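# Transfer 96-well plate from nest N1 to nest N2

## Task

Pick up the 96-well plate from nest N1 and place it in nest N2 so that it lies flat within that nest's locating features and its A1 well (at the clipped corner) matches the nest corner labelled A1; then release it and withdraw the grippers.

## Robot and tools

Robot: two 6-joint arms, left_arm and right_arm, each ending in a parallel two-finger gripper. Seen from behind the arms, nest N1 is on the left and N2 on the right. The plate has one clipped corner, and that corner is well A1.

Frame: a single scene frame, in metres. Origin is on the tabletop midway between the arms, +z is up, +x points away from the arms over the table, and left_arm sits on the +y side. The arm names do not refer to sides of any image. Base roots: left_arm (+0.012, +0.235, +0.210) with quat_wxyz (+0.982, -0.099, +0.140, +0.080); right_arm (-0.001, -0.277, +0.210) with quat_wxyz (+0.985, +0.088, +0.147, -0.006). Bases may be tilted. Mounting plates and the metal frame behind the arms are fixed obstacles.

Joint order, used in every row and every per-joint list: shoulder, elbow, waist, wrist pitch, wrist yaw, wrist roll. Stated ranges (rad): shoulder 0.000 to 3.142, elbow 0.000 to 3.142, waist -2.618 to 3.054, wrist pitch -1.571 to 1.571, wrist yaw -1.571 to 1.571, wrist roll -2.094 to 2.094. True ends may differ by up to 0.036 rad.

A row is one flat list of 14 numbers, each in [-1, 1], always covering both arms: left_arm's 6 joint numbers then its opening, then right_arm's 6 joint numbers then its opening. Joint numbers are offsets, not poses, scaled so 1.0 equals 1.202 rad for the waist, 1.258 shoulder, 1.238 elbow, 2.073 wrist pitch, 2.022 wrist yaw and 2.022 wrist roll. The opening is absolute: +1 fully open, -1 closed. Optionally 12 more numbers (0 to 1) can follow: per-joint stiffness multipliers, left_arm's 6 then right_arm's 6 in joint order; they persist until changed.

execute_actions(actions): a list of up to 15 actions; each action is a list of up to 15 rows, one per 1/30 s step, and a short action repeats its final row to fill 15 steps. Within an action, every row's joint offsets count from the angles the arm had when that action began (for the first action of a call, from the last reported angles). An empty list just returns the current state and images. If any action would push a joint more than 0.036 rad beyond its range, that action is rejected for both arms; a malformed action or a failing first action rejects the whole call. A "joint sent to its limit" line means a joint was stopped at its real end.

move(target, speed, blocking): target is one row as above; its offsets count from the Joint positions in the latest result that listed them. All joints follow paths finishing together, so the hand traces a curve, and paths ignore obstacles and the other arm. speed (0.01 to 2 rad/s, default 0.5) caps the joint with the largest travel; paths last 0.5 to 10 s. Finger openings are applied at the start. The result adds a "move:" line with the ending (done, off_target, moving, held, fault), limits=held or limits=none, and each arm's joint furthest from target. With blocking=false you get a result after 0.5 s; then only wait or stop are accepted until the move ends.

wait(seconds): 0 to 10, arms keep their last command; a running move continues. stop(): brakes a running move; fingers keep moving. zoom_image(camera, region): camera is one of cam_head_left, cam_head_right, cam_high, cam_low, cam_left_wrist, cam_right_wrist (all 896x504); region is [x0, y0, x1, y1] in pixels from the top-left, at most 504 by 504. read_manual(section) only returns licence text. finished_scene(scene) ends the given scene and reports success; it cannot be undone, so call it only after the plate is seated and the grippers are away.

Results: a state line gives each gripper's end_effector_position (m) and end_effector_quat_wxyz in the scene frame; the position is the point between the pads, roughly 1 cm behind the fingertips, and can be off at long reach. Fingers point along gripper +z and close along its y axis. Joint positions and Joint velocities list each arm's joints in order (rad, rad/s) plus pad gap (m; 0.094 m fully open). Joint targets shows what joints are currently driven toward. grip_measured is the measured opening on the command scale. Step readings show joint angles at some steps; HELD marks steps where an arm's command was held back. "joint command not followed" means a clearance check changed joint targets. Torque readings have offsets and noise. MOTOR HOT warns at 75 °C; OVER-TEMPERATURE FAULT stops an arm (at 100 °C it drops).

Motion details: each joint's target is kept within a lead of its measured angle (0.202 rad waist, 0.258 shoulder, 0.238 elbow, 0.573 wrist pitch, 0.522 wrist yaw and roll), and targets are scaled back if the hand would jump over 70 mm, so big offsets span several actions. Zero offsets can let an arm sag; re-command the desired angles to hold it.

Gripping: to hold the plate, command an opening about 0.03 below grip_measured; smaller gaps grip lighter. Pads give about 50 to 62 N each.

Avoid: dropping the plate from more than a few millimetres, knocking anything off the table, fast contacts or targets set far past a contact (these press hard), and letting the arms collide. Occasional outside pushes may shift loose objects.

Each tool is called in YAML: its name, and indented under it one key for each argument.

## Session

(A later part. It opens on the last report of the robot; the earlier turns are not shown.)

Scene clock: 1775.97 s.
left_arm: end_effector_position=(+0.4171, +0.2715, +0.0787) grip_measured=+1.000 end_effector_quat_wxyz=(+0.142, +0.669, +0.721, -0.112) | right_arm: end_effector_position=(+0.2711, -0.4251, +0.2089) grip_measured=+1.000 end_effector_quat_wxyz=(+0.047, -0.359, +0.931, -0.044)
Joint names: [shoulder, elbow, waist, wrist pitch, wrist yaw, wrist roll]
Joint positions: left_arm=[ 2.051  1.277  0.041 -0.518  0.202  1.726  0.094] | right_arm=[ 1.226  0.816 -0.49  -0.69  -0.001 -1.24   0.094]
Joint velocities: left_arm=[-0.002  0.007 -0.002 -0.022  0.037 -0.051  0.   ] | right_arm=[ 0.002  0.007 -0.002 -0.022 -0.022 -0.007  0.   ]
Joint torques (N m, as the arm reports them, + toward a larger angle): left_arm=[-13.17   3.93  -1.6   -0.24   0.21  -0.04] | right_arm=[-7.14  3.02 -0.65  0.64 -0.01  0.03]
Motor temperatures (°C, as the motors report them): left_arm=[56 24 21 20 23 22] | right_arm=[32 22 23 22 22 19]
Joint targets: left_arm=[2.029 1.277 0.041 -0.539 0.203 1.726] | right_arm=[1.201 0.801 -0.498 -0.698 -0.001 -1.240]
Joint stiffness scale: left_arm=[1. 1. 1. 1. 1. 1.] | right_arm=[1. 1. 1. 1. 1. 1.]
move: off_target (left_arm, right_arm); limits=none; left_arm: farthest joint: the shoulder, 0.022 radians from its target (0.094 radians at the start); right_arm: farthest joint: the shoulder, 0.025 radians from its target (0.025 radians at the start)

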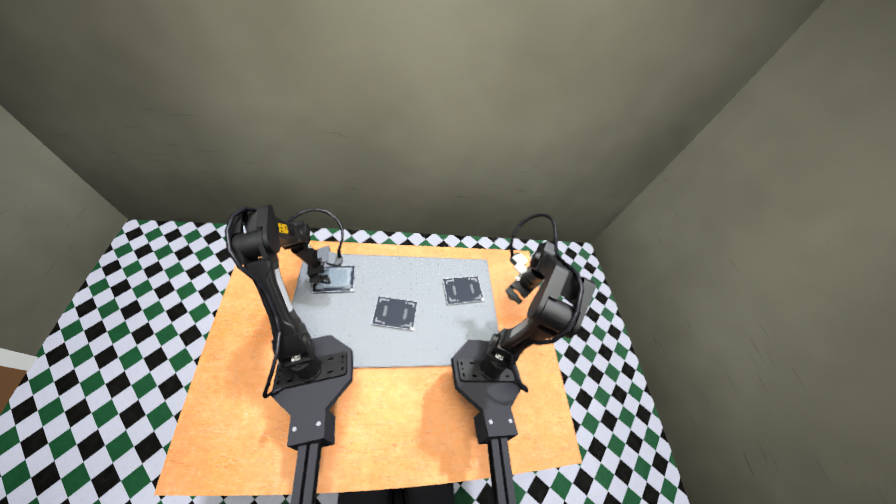

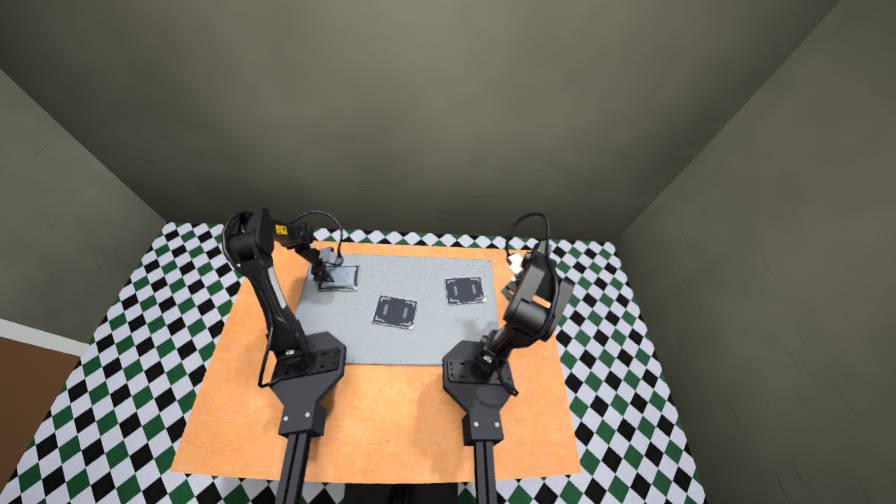

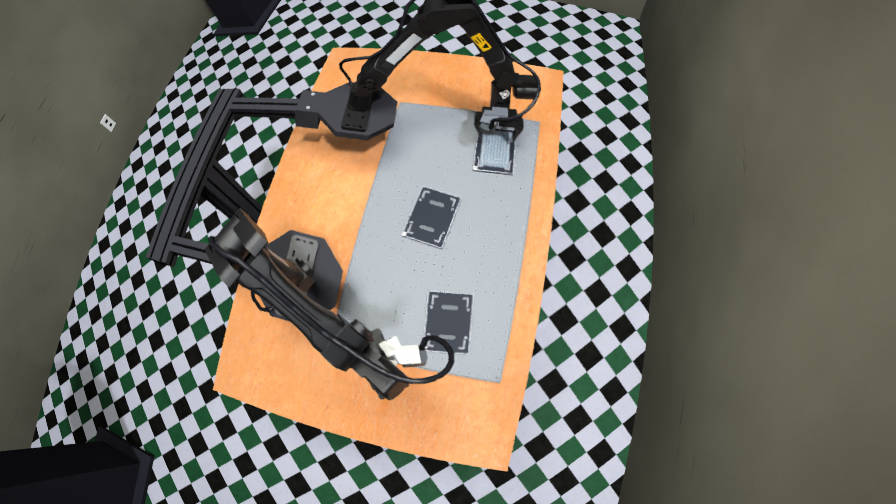

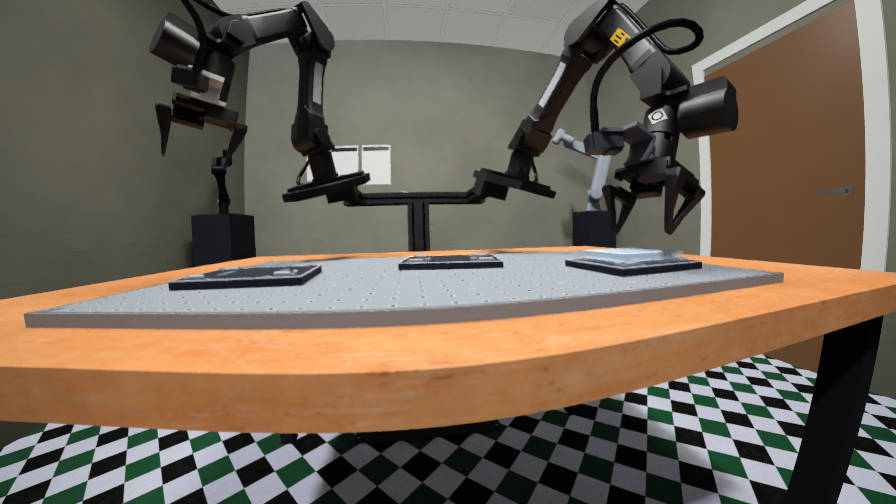

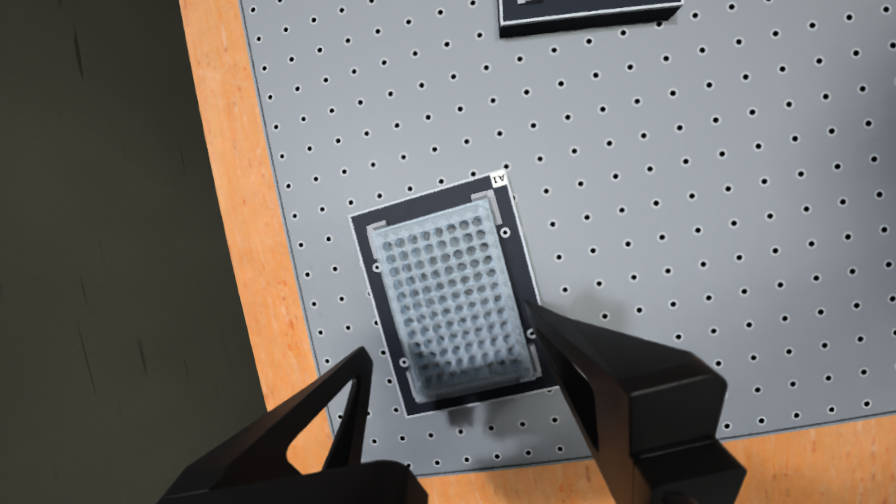

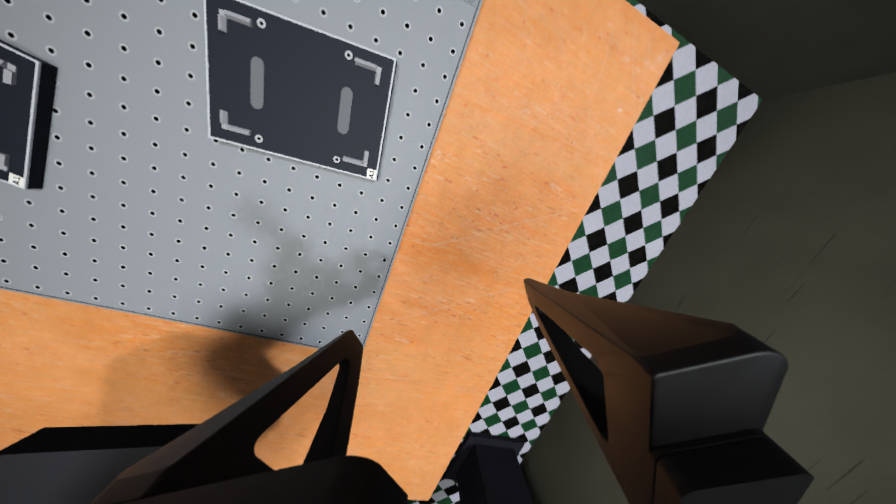

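zoom_image:
  camera: "cam_left_wrist"
  region: [330, 160, 570, 420]

zoom_image:
  camera: "cam_low"
  region: [560, 235, 710, 285]

zoom_image:
  camera: "cam_low"
  region: [160, 250, 330, 300]

Region (330, 160, 570, 420) of cam_left_wrist's 896x504 image, scaled by 1.938, with more detail than that image has; it fills the left 465 columns of this view, and the rest is white.

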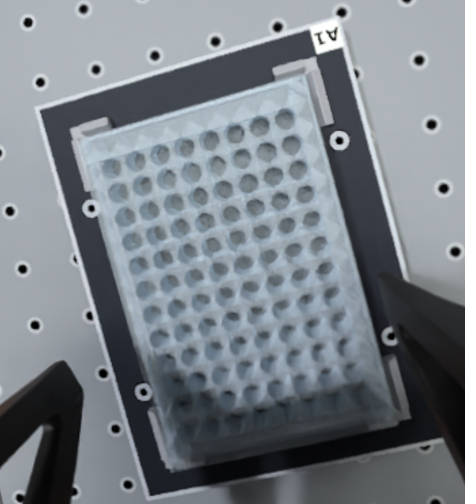

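Region (560, 235, 710, 285) of cam_low's 896x504 image, scaled by 3.360, with more detail than that image has.

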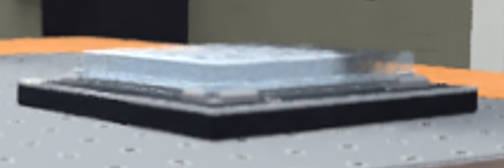

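Region (160, 250, 330, 300) of cam_low's 896x504 image, scaled by 2.965, with more detail than that image has; it fills the top 148 rows of this view, and the rest is white.

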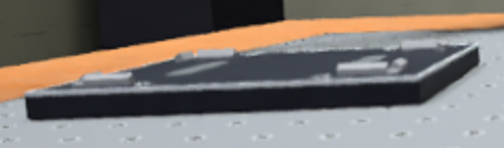

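zoom_image:
  camera: "cam_low"
  region: [625, 242, 695, 272]

zoom_image:
  camera: "cam_low"
  region: [570, 242, 640, 272]

Region (625, 242, 695, 272) of cam_low's 896x504 image, scaled by 7.200, with more detail than that image has; it fills the top 216 rows of this view, and the rest is white.

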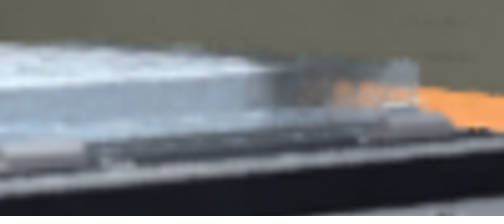

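Region (570, 242, 640, 272) of cam_low's 896x504 image, scaled by 7.200, with more detail than that image has; it fills the top 216 rows of this view, and the rest is white.

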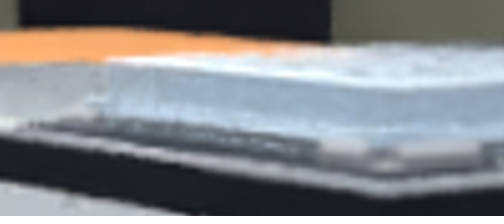

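zoom_image:
  camera: "cam_low"
  region: [660, 244, 700, 268]

zoom_image:
  camera: "cam_low"
  region: [565, 248, 605, 272]

Region (660, 244, 700, 268) of cam_low's 896x504 image, scaled by 12.600, with more detail than that image has; it fills the top 302 rows of this view, and the rest is white.

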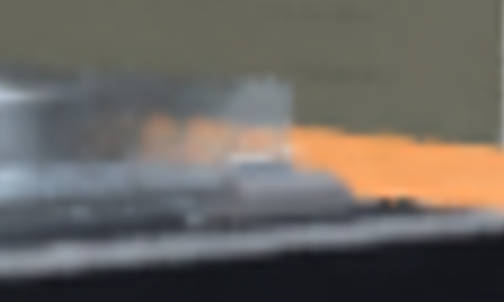

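Region (565, 248, 605, 272) of cam_low's 896x504 image, scaled by 12.600, with more detail than that image has; it fills the top 302 rows of this view, and the rest is white.

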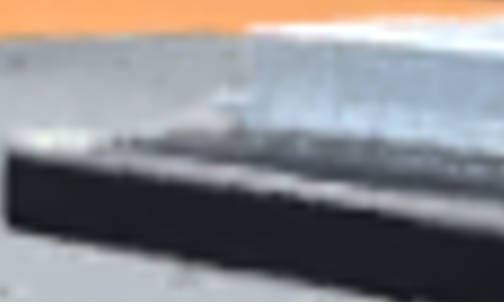

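zoom_image:
  camera: "cam_low"
  region: [270, 258, 325, 290]

zoom_image:
  camera: "cam_left_wrist"
  region: [360, 185, 440, 245]

zoom_image:
  camera: "cam_left_wrist"
  region: [455, 175, 535, 235]

Region (270, 258, 325, 290) of cam_low's 896x504 image, scaled by 9.164, with more detail than that image has; it fills the top 293 rows of this view, and the rest is white.

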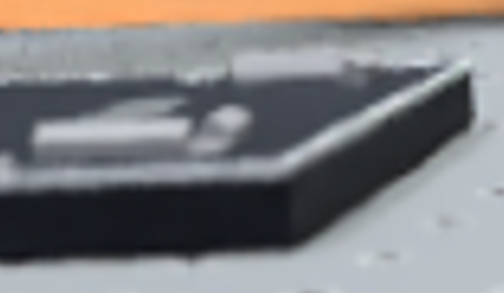

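Region (360, 185, 440, 245) of cam_left_wrist's 896x504 image, scaled by 6.300, with more detail than that image has; it fills the top 378 rows of this view, and the rest is white.

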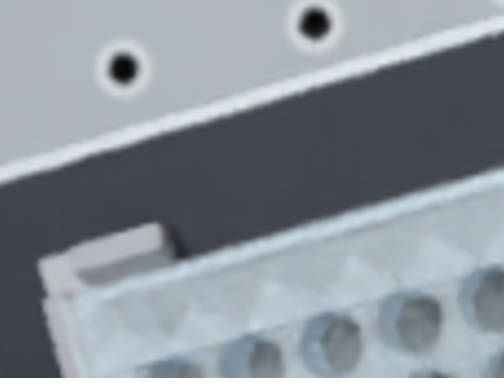

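Region (455, 175, 535, 235) of cam_left_wrist's 896x504 image, scaled by 6.300, with more detail than that image has; it fills the top 378 rows of this view, and the rest is white.

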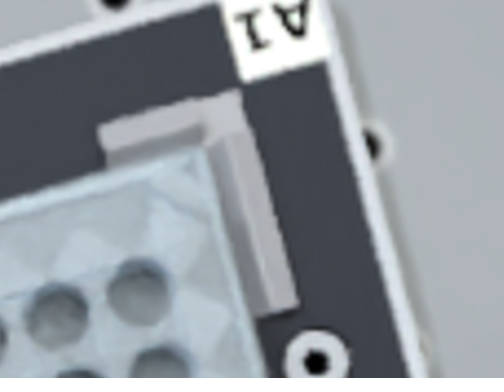

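move:
  target: [0.075,0.0,0.0,0.040,0.0,0.0,1,-0.02,-0.012,-0.007,-0.004,0,0,1]
  speed: 0.15

Scene clock: 1841.67 s.
left_arm: end_effector_position=(+0.4140, +0.2657, +0.0477) grip_measured=+1.000 end_effector_quat_wxyz=(+0.139, +0.669, +0.721, -0.117) | right_arm: end_effector_position=(+0.2711, -0.4251, +0.2089) grip_measured=+1.000 end_effector_quat_wxyz=(+0.047, -0.359, +0.931, -0.044)
Joint names: [shoulder, elbow, waist, wrist pitch, wrist yaw, wrist roll]
Joint positions: left_arm=[ 2.14   1.277  0.041 -0.44   0.202  1.726  0.094] | right_arm=[ 1.226  0.816 -0.49  -0.69  -0.001 -1.24   0.094]
Joint velocities: left_arm=[ 0.012 -0.007 -0.002 -0.007  0.007 -0.022  0.   ] | right_arm=[ 0.017  0.002 -0.012 -0.007  0.022 -0.037  0.   ]
Joint torques (N m, as the arm reports them, + toward a larger angle): left_arm=[-11.05   3.54  -1.67  -0.02   0.2   -0.04] | right_arm=[-7.18  3.04 -0.62  0.63  0.    0.03]
Motor temperatures (°C, as the motors report them): left_arm=[56 25 21 20 23 22] | right_arm=[32 22 23 22 22 19]
Joint targets: left_arm=[2.146 1.277 0.041 -0.435 0.202 1.726] | right_arm=[1.201 0.801 -0.498 -0.698 -0.001 -1.240]
Joint stiffness scale: left_arm=[1. 1. 1. 1. 1. 1.] | right_arm=[1. 1. 1. 1. 1. 1.]
move: off_target (right_arm); limits=none; left_arm: farthest joint: the shoulder, 0.005 radians from its target (0.094 radians at the start); right_arm: farthest joint: the shoulder, 0.025 radians from its target (0.025 radians at the start)

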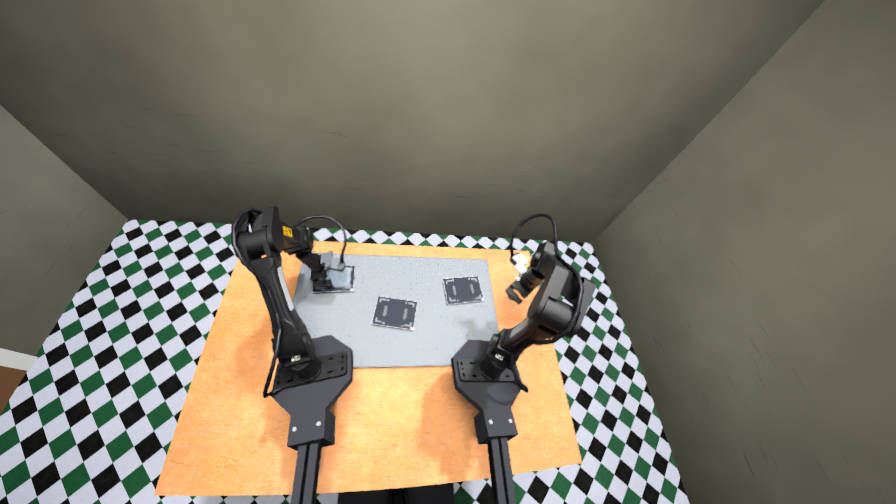

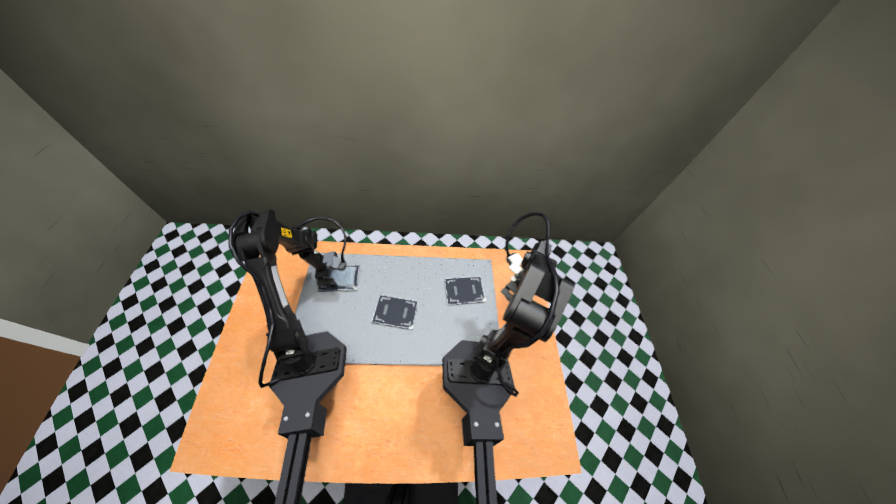

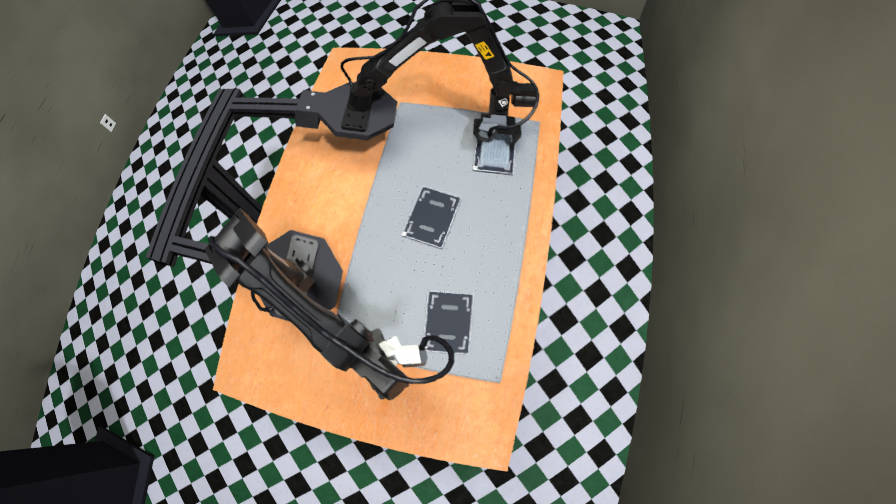

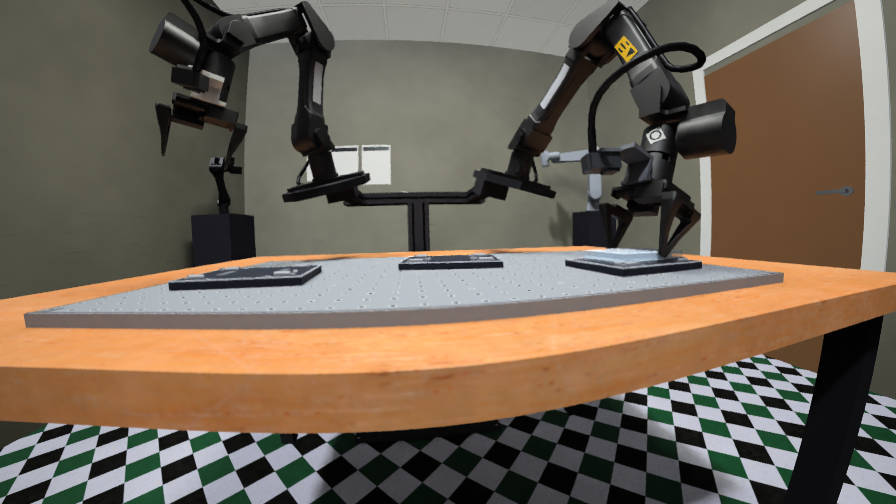

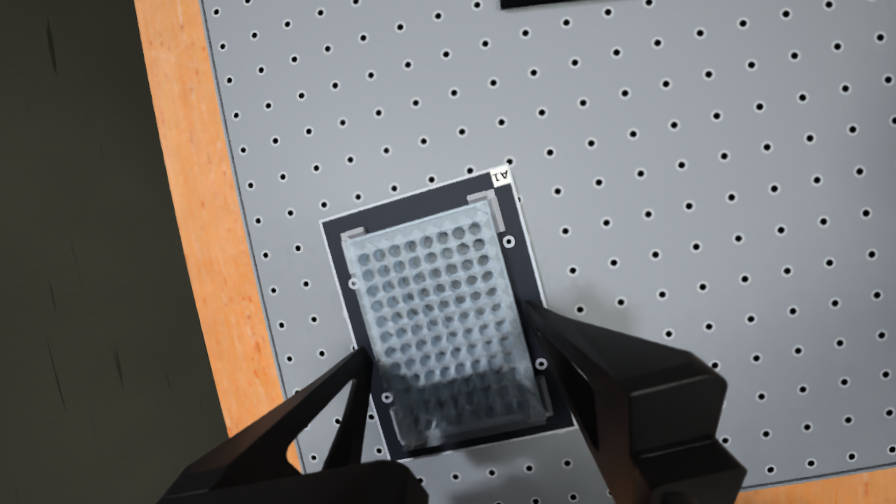

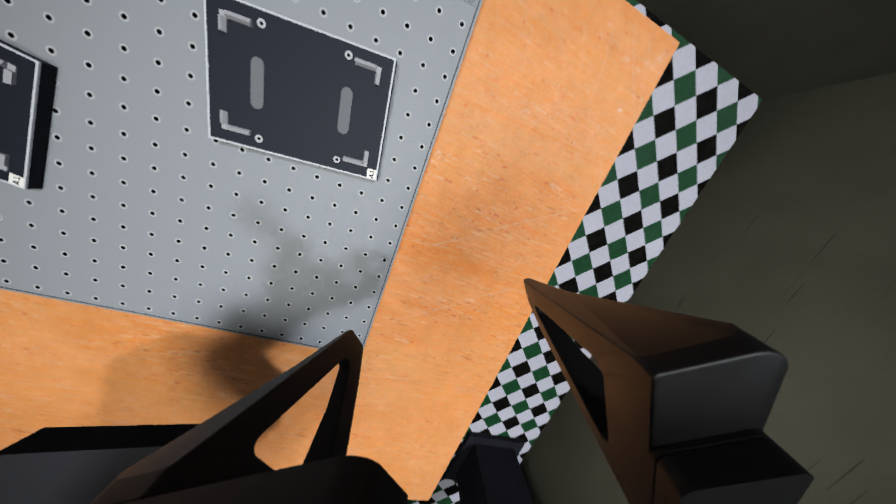

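execute_actions:
  actions:
    - [[0.002,0,0,-0.002,0,0,0.95,-0.02,-0.012,-0.007,-0.004,0,0,1],[0.0,0,0,-0.006,0,0,0.9,-0.02,-0.012,-0.007,-0.004,0,0,1],[-0.003,0,0,-0.010,0,0,0.87,-0.02,-0.012,-0.007,-0.004,0,0,1],[-0.004,0,0,-0.013,0,0,0.84,-0.02,-0.012,-0.007,-0.004,0,0,1],[-0.004,0,0,-0.015,0,0,0.82,-0.02,-0.012,-0.007,-0.004,0,0,1],[-0.004,0,0,-0.015,0,0,0.82,-0.02,-0.012,-0.007,-0.004,0,0,1],[-0.004,0,0,-0.015,0,0,0.82,-0.02,-0.012,-0.007,-0.004,0,0,1],[-0.004,0,0,-0.0135,0,0,0.82,-0.02,-0.012,-0.007,-0.004,0,0,1]]

Scene clock: 1850.43 s.
left_arm: end_effector_position=(+0.4126, +0.2654, +0.0478) grip_measured=+0.823 end_effector_quat_wxyz=(+0.137, +0.669, +0.721, -0.119) | right_arm: end_effector_position=(+0.2711, -0.4251, +0.2089) grip_measured=+1.000 end_effector_quat_wxyz=(+0.047, -0.359, +0.931, -0.044)
Joint names: [shoulder, elbow, waist, wrist pitch, wrist yaw, wrist roll]
Joint positions: left_arm=[ 2.14   1.277  0.041 -0.446  0.202  1.726  0.086] | right_arm=[ 1.226  0.816 -0.49  -0.69  -0.001 -1.24   0.094]
Joint velocities: left_arm=[-0.007  0.012 -0.007 -0.051  0.095  0.022  0.   ] | right_arm=[-0.007  0.002 -0.032 -0.037 -0.007 -0.022  0.   ]
Joint torques (N m, as the arm reports them, + toward a larger angle): left_arm=[-11.9    3.53  -1.66  -0.28   0.2   -0.04] | right_arm=[-7.16  3.03 -0.63  0.63 -0.01  0.02]
Motor temperatures (°C, as the motors report them): left_arm=[54 24 21 20 23 22] | right_arm=[32 22 23 22 22 19]
Joint targets: left_arm=[2.135 1.277 0.041 -0.468 0.202 1.726] | right_arm=[1.201 0.801 -0.498 -0.698 -0.001 -1.240]
Joint stiffness scale: left_arm=[1. 1. 1. 1. 1. 1.] | right_arm=[1. 1. 1. 1. 1. 1.]
Step readings (joint positions):
0: left_arm=[2.140 1.277 0.041 -0.440 0.202 1.726] | right_arm=[1.226 0.816 -0.490 -0.690 -0.001 -1.240]
1: left_arm=[2.140 1.277 0.041 -0.440 0.202 1.726] | right_arm=[1.226 0.816 -0.490 -0.690 -0.001 -1.240]
2: left_arm=[2.140 1.277 0.041 -0.440 0.202 1.726] | right_arm=[1.226 0.816 -0.490 -0.690 -0.001 -1.240]
4: left_arm=[2.140 1.277 0.041 -0.440 0.202 1.726] | right_arm=[1.226 0.816 -0.490 -0.690 -0.001 -1.240]
8: left_arm=[2.140 1.277 0.041 -0.446 0.202 1.726] | right_arm=[1.226 0.816 -0.490 -0.690 -0.001 -1.240]
15: Joint positions above

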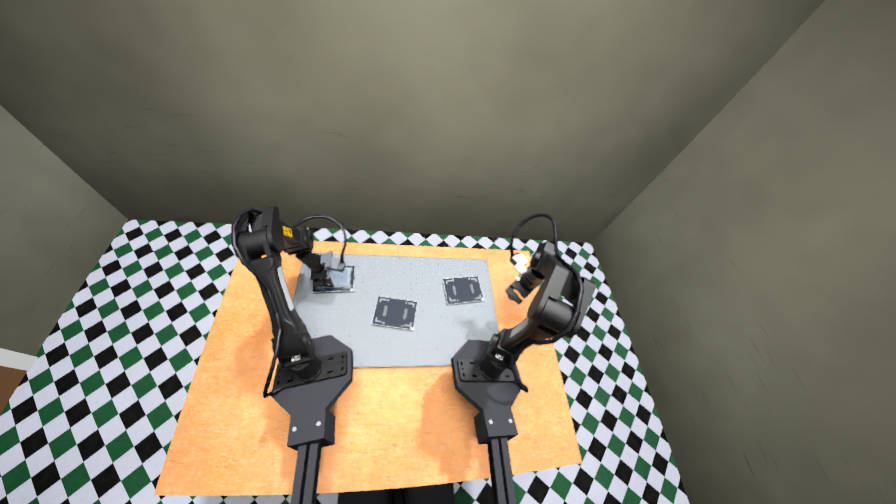

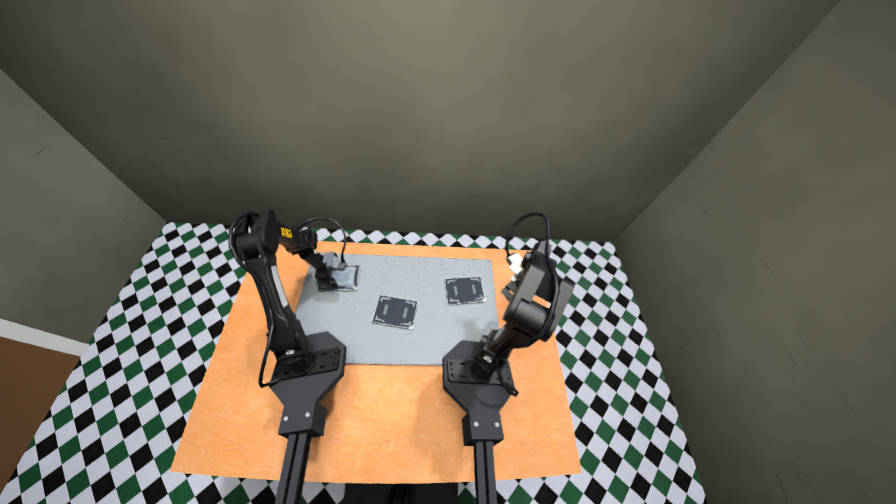

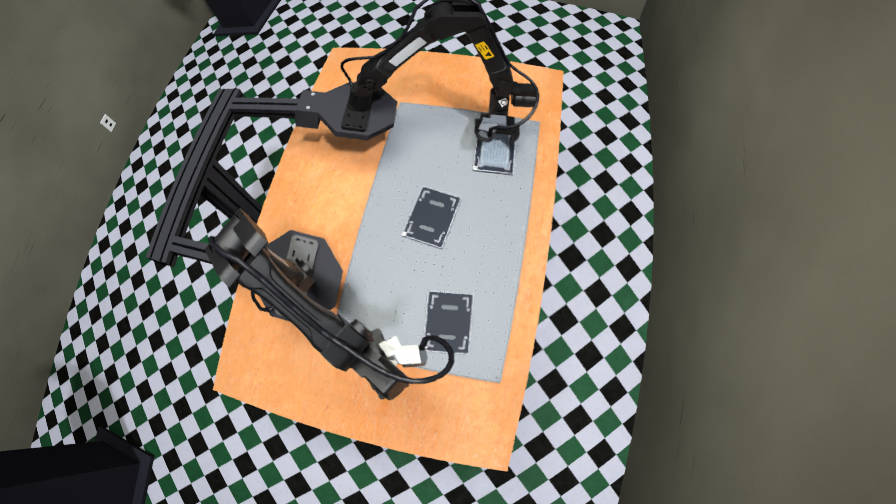

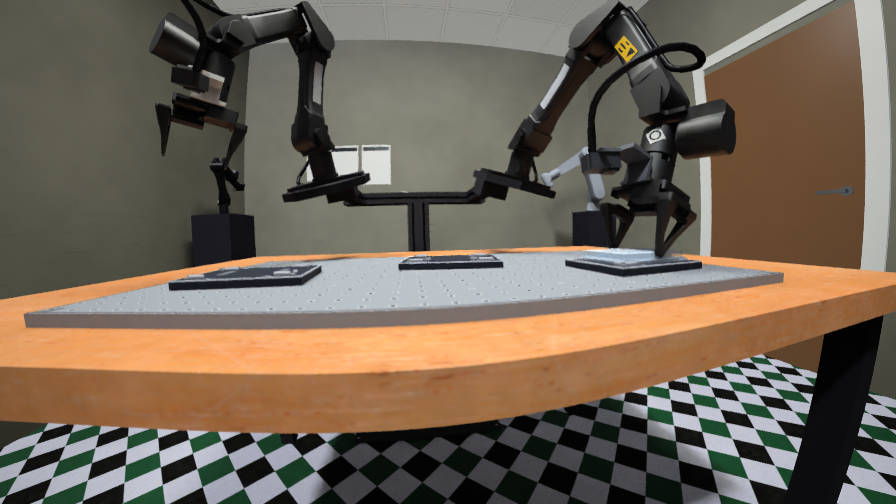

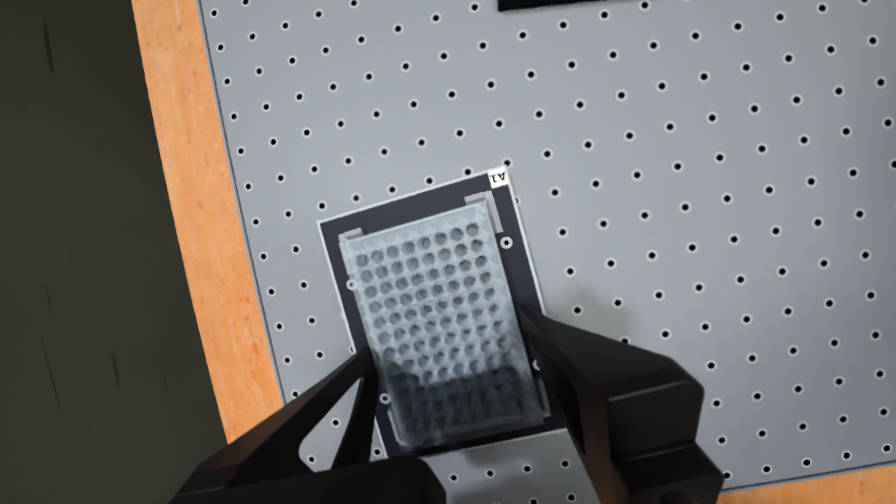

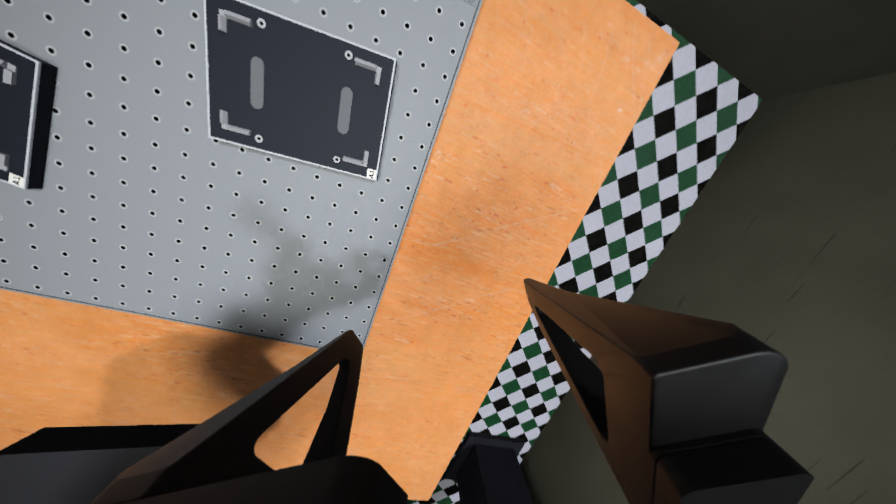

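execute_actions:
  actions:
    - [[-0.004,0,0,-0.0105,0,0,0.805,-0.02,-0.012,-0.007,-0.004,0,0,1],[-0.004,0,0,-0.0105,0,0,0.79,-0.02,-0.012,-0.007,-0.004,0,0,1],[-0.004,0,0,-0.0105,0,0,0.78,-0.02,-0.012,-0.007,-0.004,0,0,1],[-0.004,0,0,-0.0105,0,0,0.77,-0.02,-0.012,-0.007,-0.004,0,0,1],[-0.004,0,0,-0.0105,0,0,0.76,-0.02,-0.012,-0.007,-0.004,0,0,1],[-0.004,0,0,-0.0105,0,0,0.753,-0.02,-0.012,-0.007,-0.004,0,0,1],[-0.004,0,0,-0.0105,0,0,0.746,-0.02,-0.012,-0.007,-0.004,0,0,1],[-0.004,0,0,-0.0105,0,0,0.740,-0.02,-0.012,-0.007,-0.004,0,0,1],[-0.004,0,0,-0.0105,0,0,0.734,-0.02,-0.012,-0.007,-0.004,0,0,1],[-0.004,0,0,-0.0105,0,0,0.728,-0.02,-0.012,-0.007,-0.004,0,0,1]]

Scene clock: 1859.70 s.
left_arm: end_effector_position=(+0.4129, +0.2654, +0.0478) grip_measured=+0.740 end_effector_quat_wxyz=(+0.137, +0.669, +0.721, -0.118) | right_arm: end_effector_position=(+0.2711, -0.4251, +0.2089) grip_measured=+1.000 end_effector_quat_wxyz=(+0.047, -0.359, +0.931, -0.044)
Joint names: [shoulder, elbow, waist, wrist pitch, wrist yaw, wrist roll]
Joint positions: left_arm=[ 2.14   1.277  0.041 -0.445  0.202  1.726  0.082] | right_arm=[ 1.226  0.816 -0.49  -0.69  -0.001 -1.24   0.094]
Joint velocities: left_arm=[ 0.007 -0.007  0.012 -0.051 -0.051  0.037 -0.   ] | right_arm=[-0.002 -0.007 -0.002 -0.007  0.007 -0.051  0.   ]
Joint torques (N m, as the arm reports them, + toward a larger angle): left_arm=[-11.93   3.54  -1.67  -0.28   0.2   -0.04] | right_arm=[-7.16  2.99 -0.6   0.63 -0.01  0.02]
Motor temperatures (°C, as the motors report them): left_arm=[54 24 21 20 23 22] | right_arm=[32 22 23 22 22 19]
Joint targets: left_arm=[2.135 1.277 0.041 -0.468 0.202 1.726] | right_arm=[1.201 0.801 -0.498 -0.698 -0.001 -1.240]
Joint stiffness scale: left_arm=[1. 1. 1. 1. 1. 1.] | right_arm=[1. 1. 1. 1. 1. 1.]
Step readings (joint positions):
0: left_arm=[2.140 1.277 0.041 -0.446 0.202 1.726] | right_arm=[1.226 0.816 -0.490 -0.690 -0.001 -1.240]
1: left_arm=[2.140 1.277 0.041 -0.446 0.202 1.726] | right_arm=[1.226 0.816 -0.490 -0.690 -0.001 -1.240]
2: left_arm=[2.140 1.277 0.041 -0.446 0.202 1.726] | right_arm=[1.226 0.816 -0.490 -0.690 -0.001 -1.240]
4: left_arm=[2.140 1.277 0.041 -0.445 0.202 1.726] | right_arm=[1.226 0.816 -0.490 -0.690 -0.001 -1.240]
8: left_arm=[2.140 1.277 0.041 -0.445 0.202 1.726] | right_arm=[1.226 0.816 -0.490 -0.690 -0.001 -1.240]
15: Joint positions above

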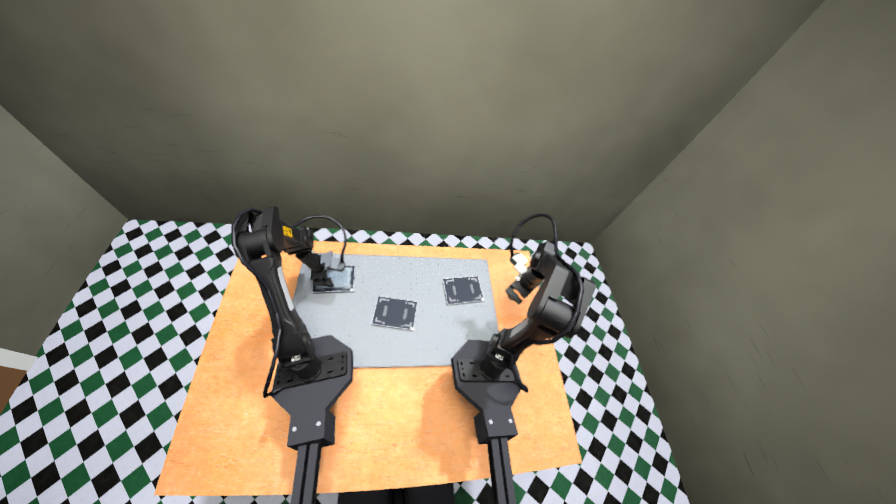

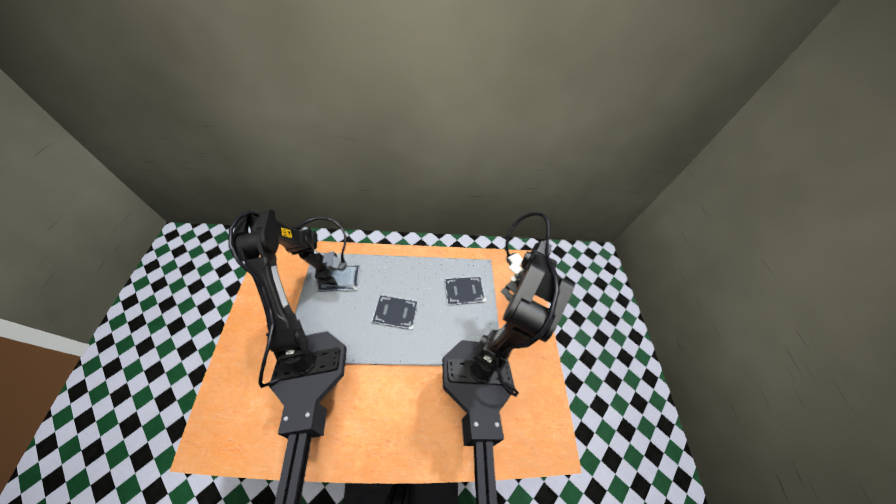

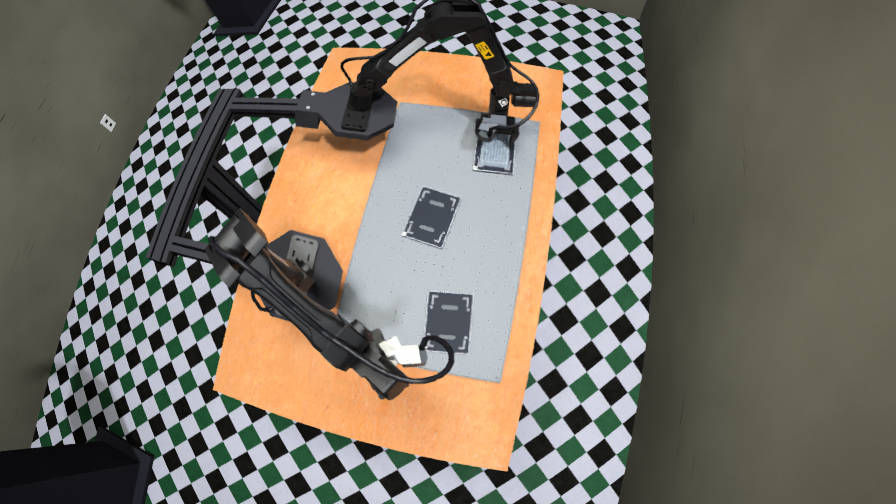

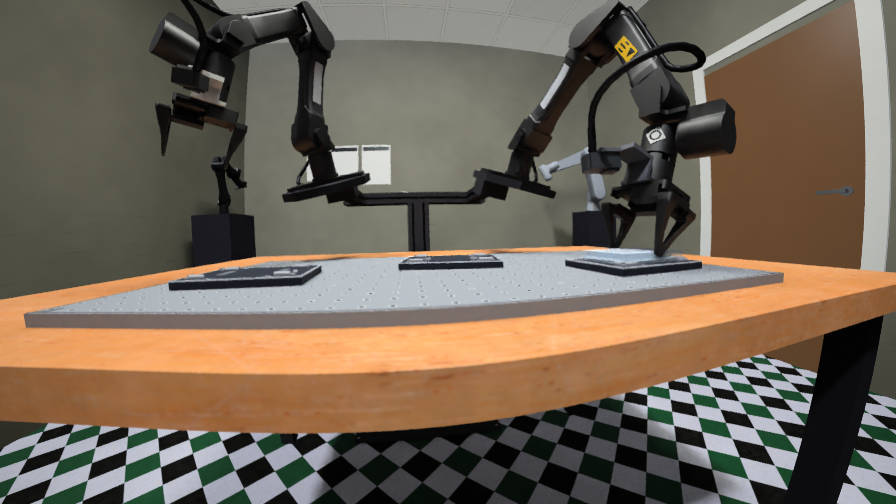

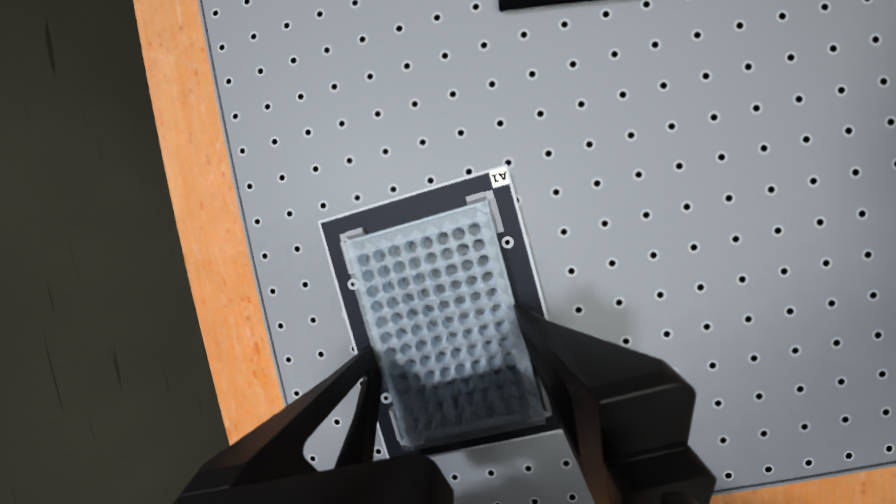

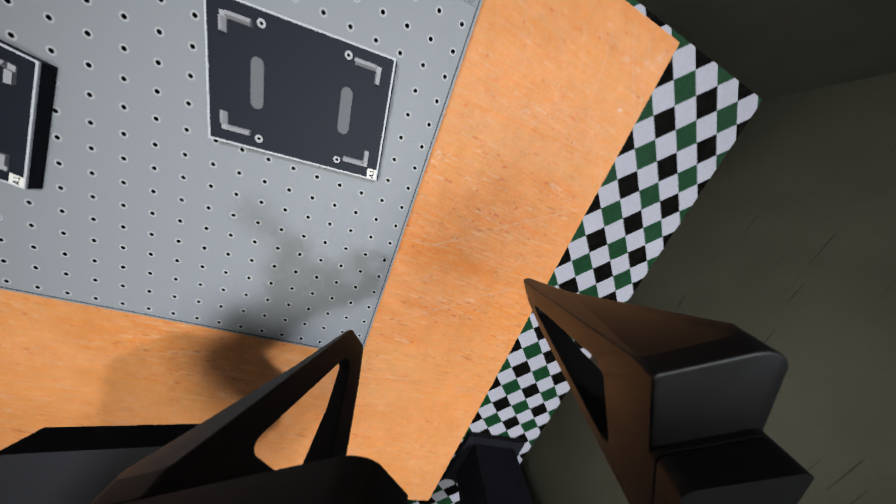

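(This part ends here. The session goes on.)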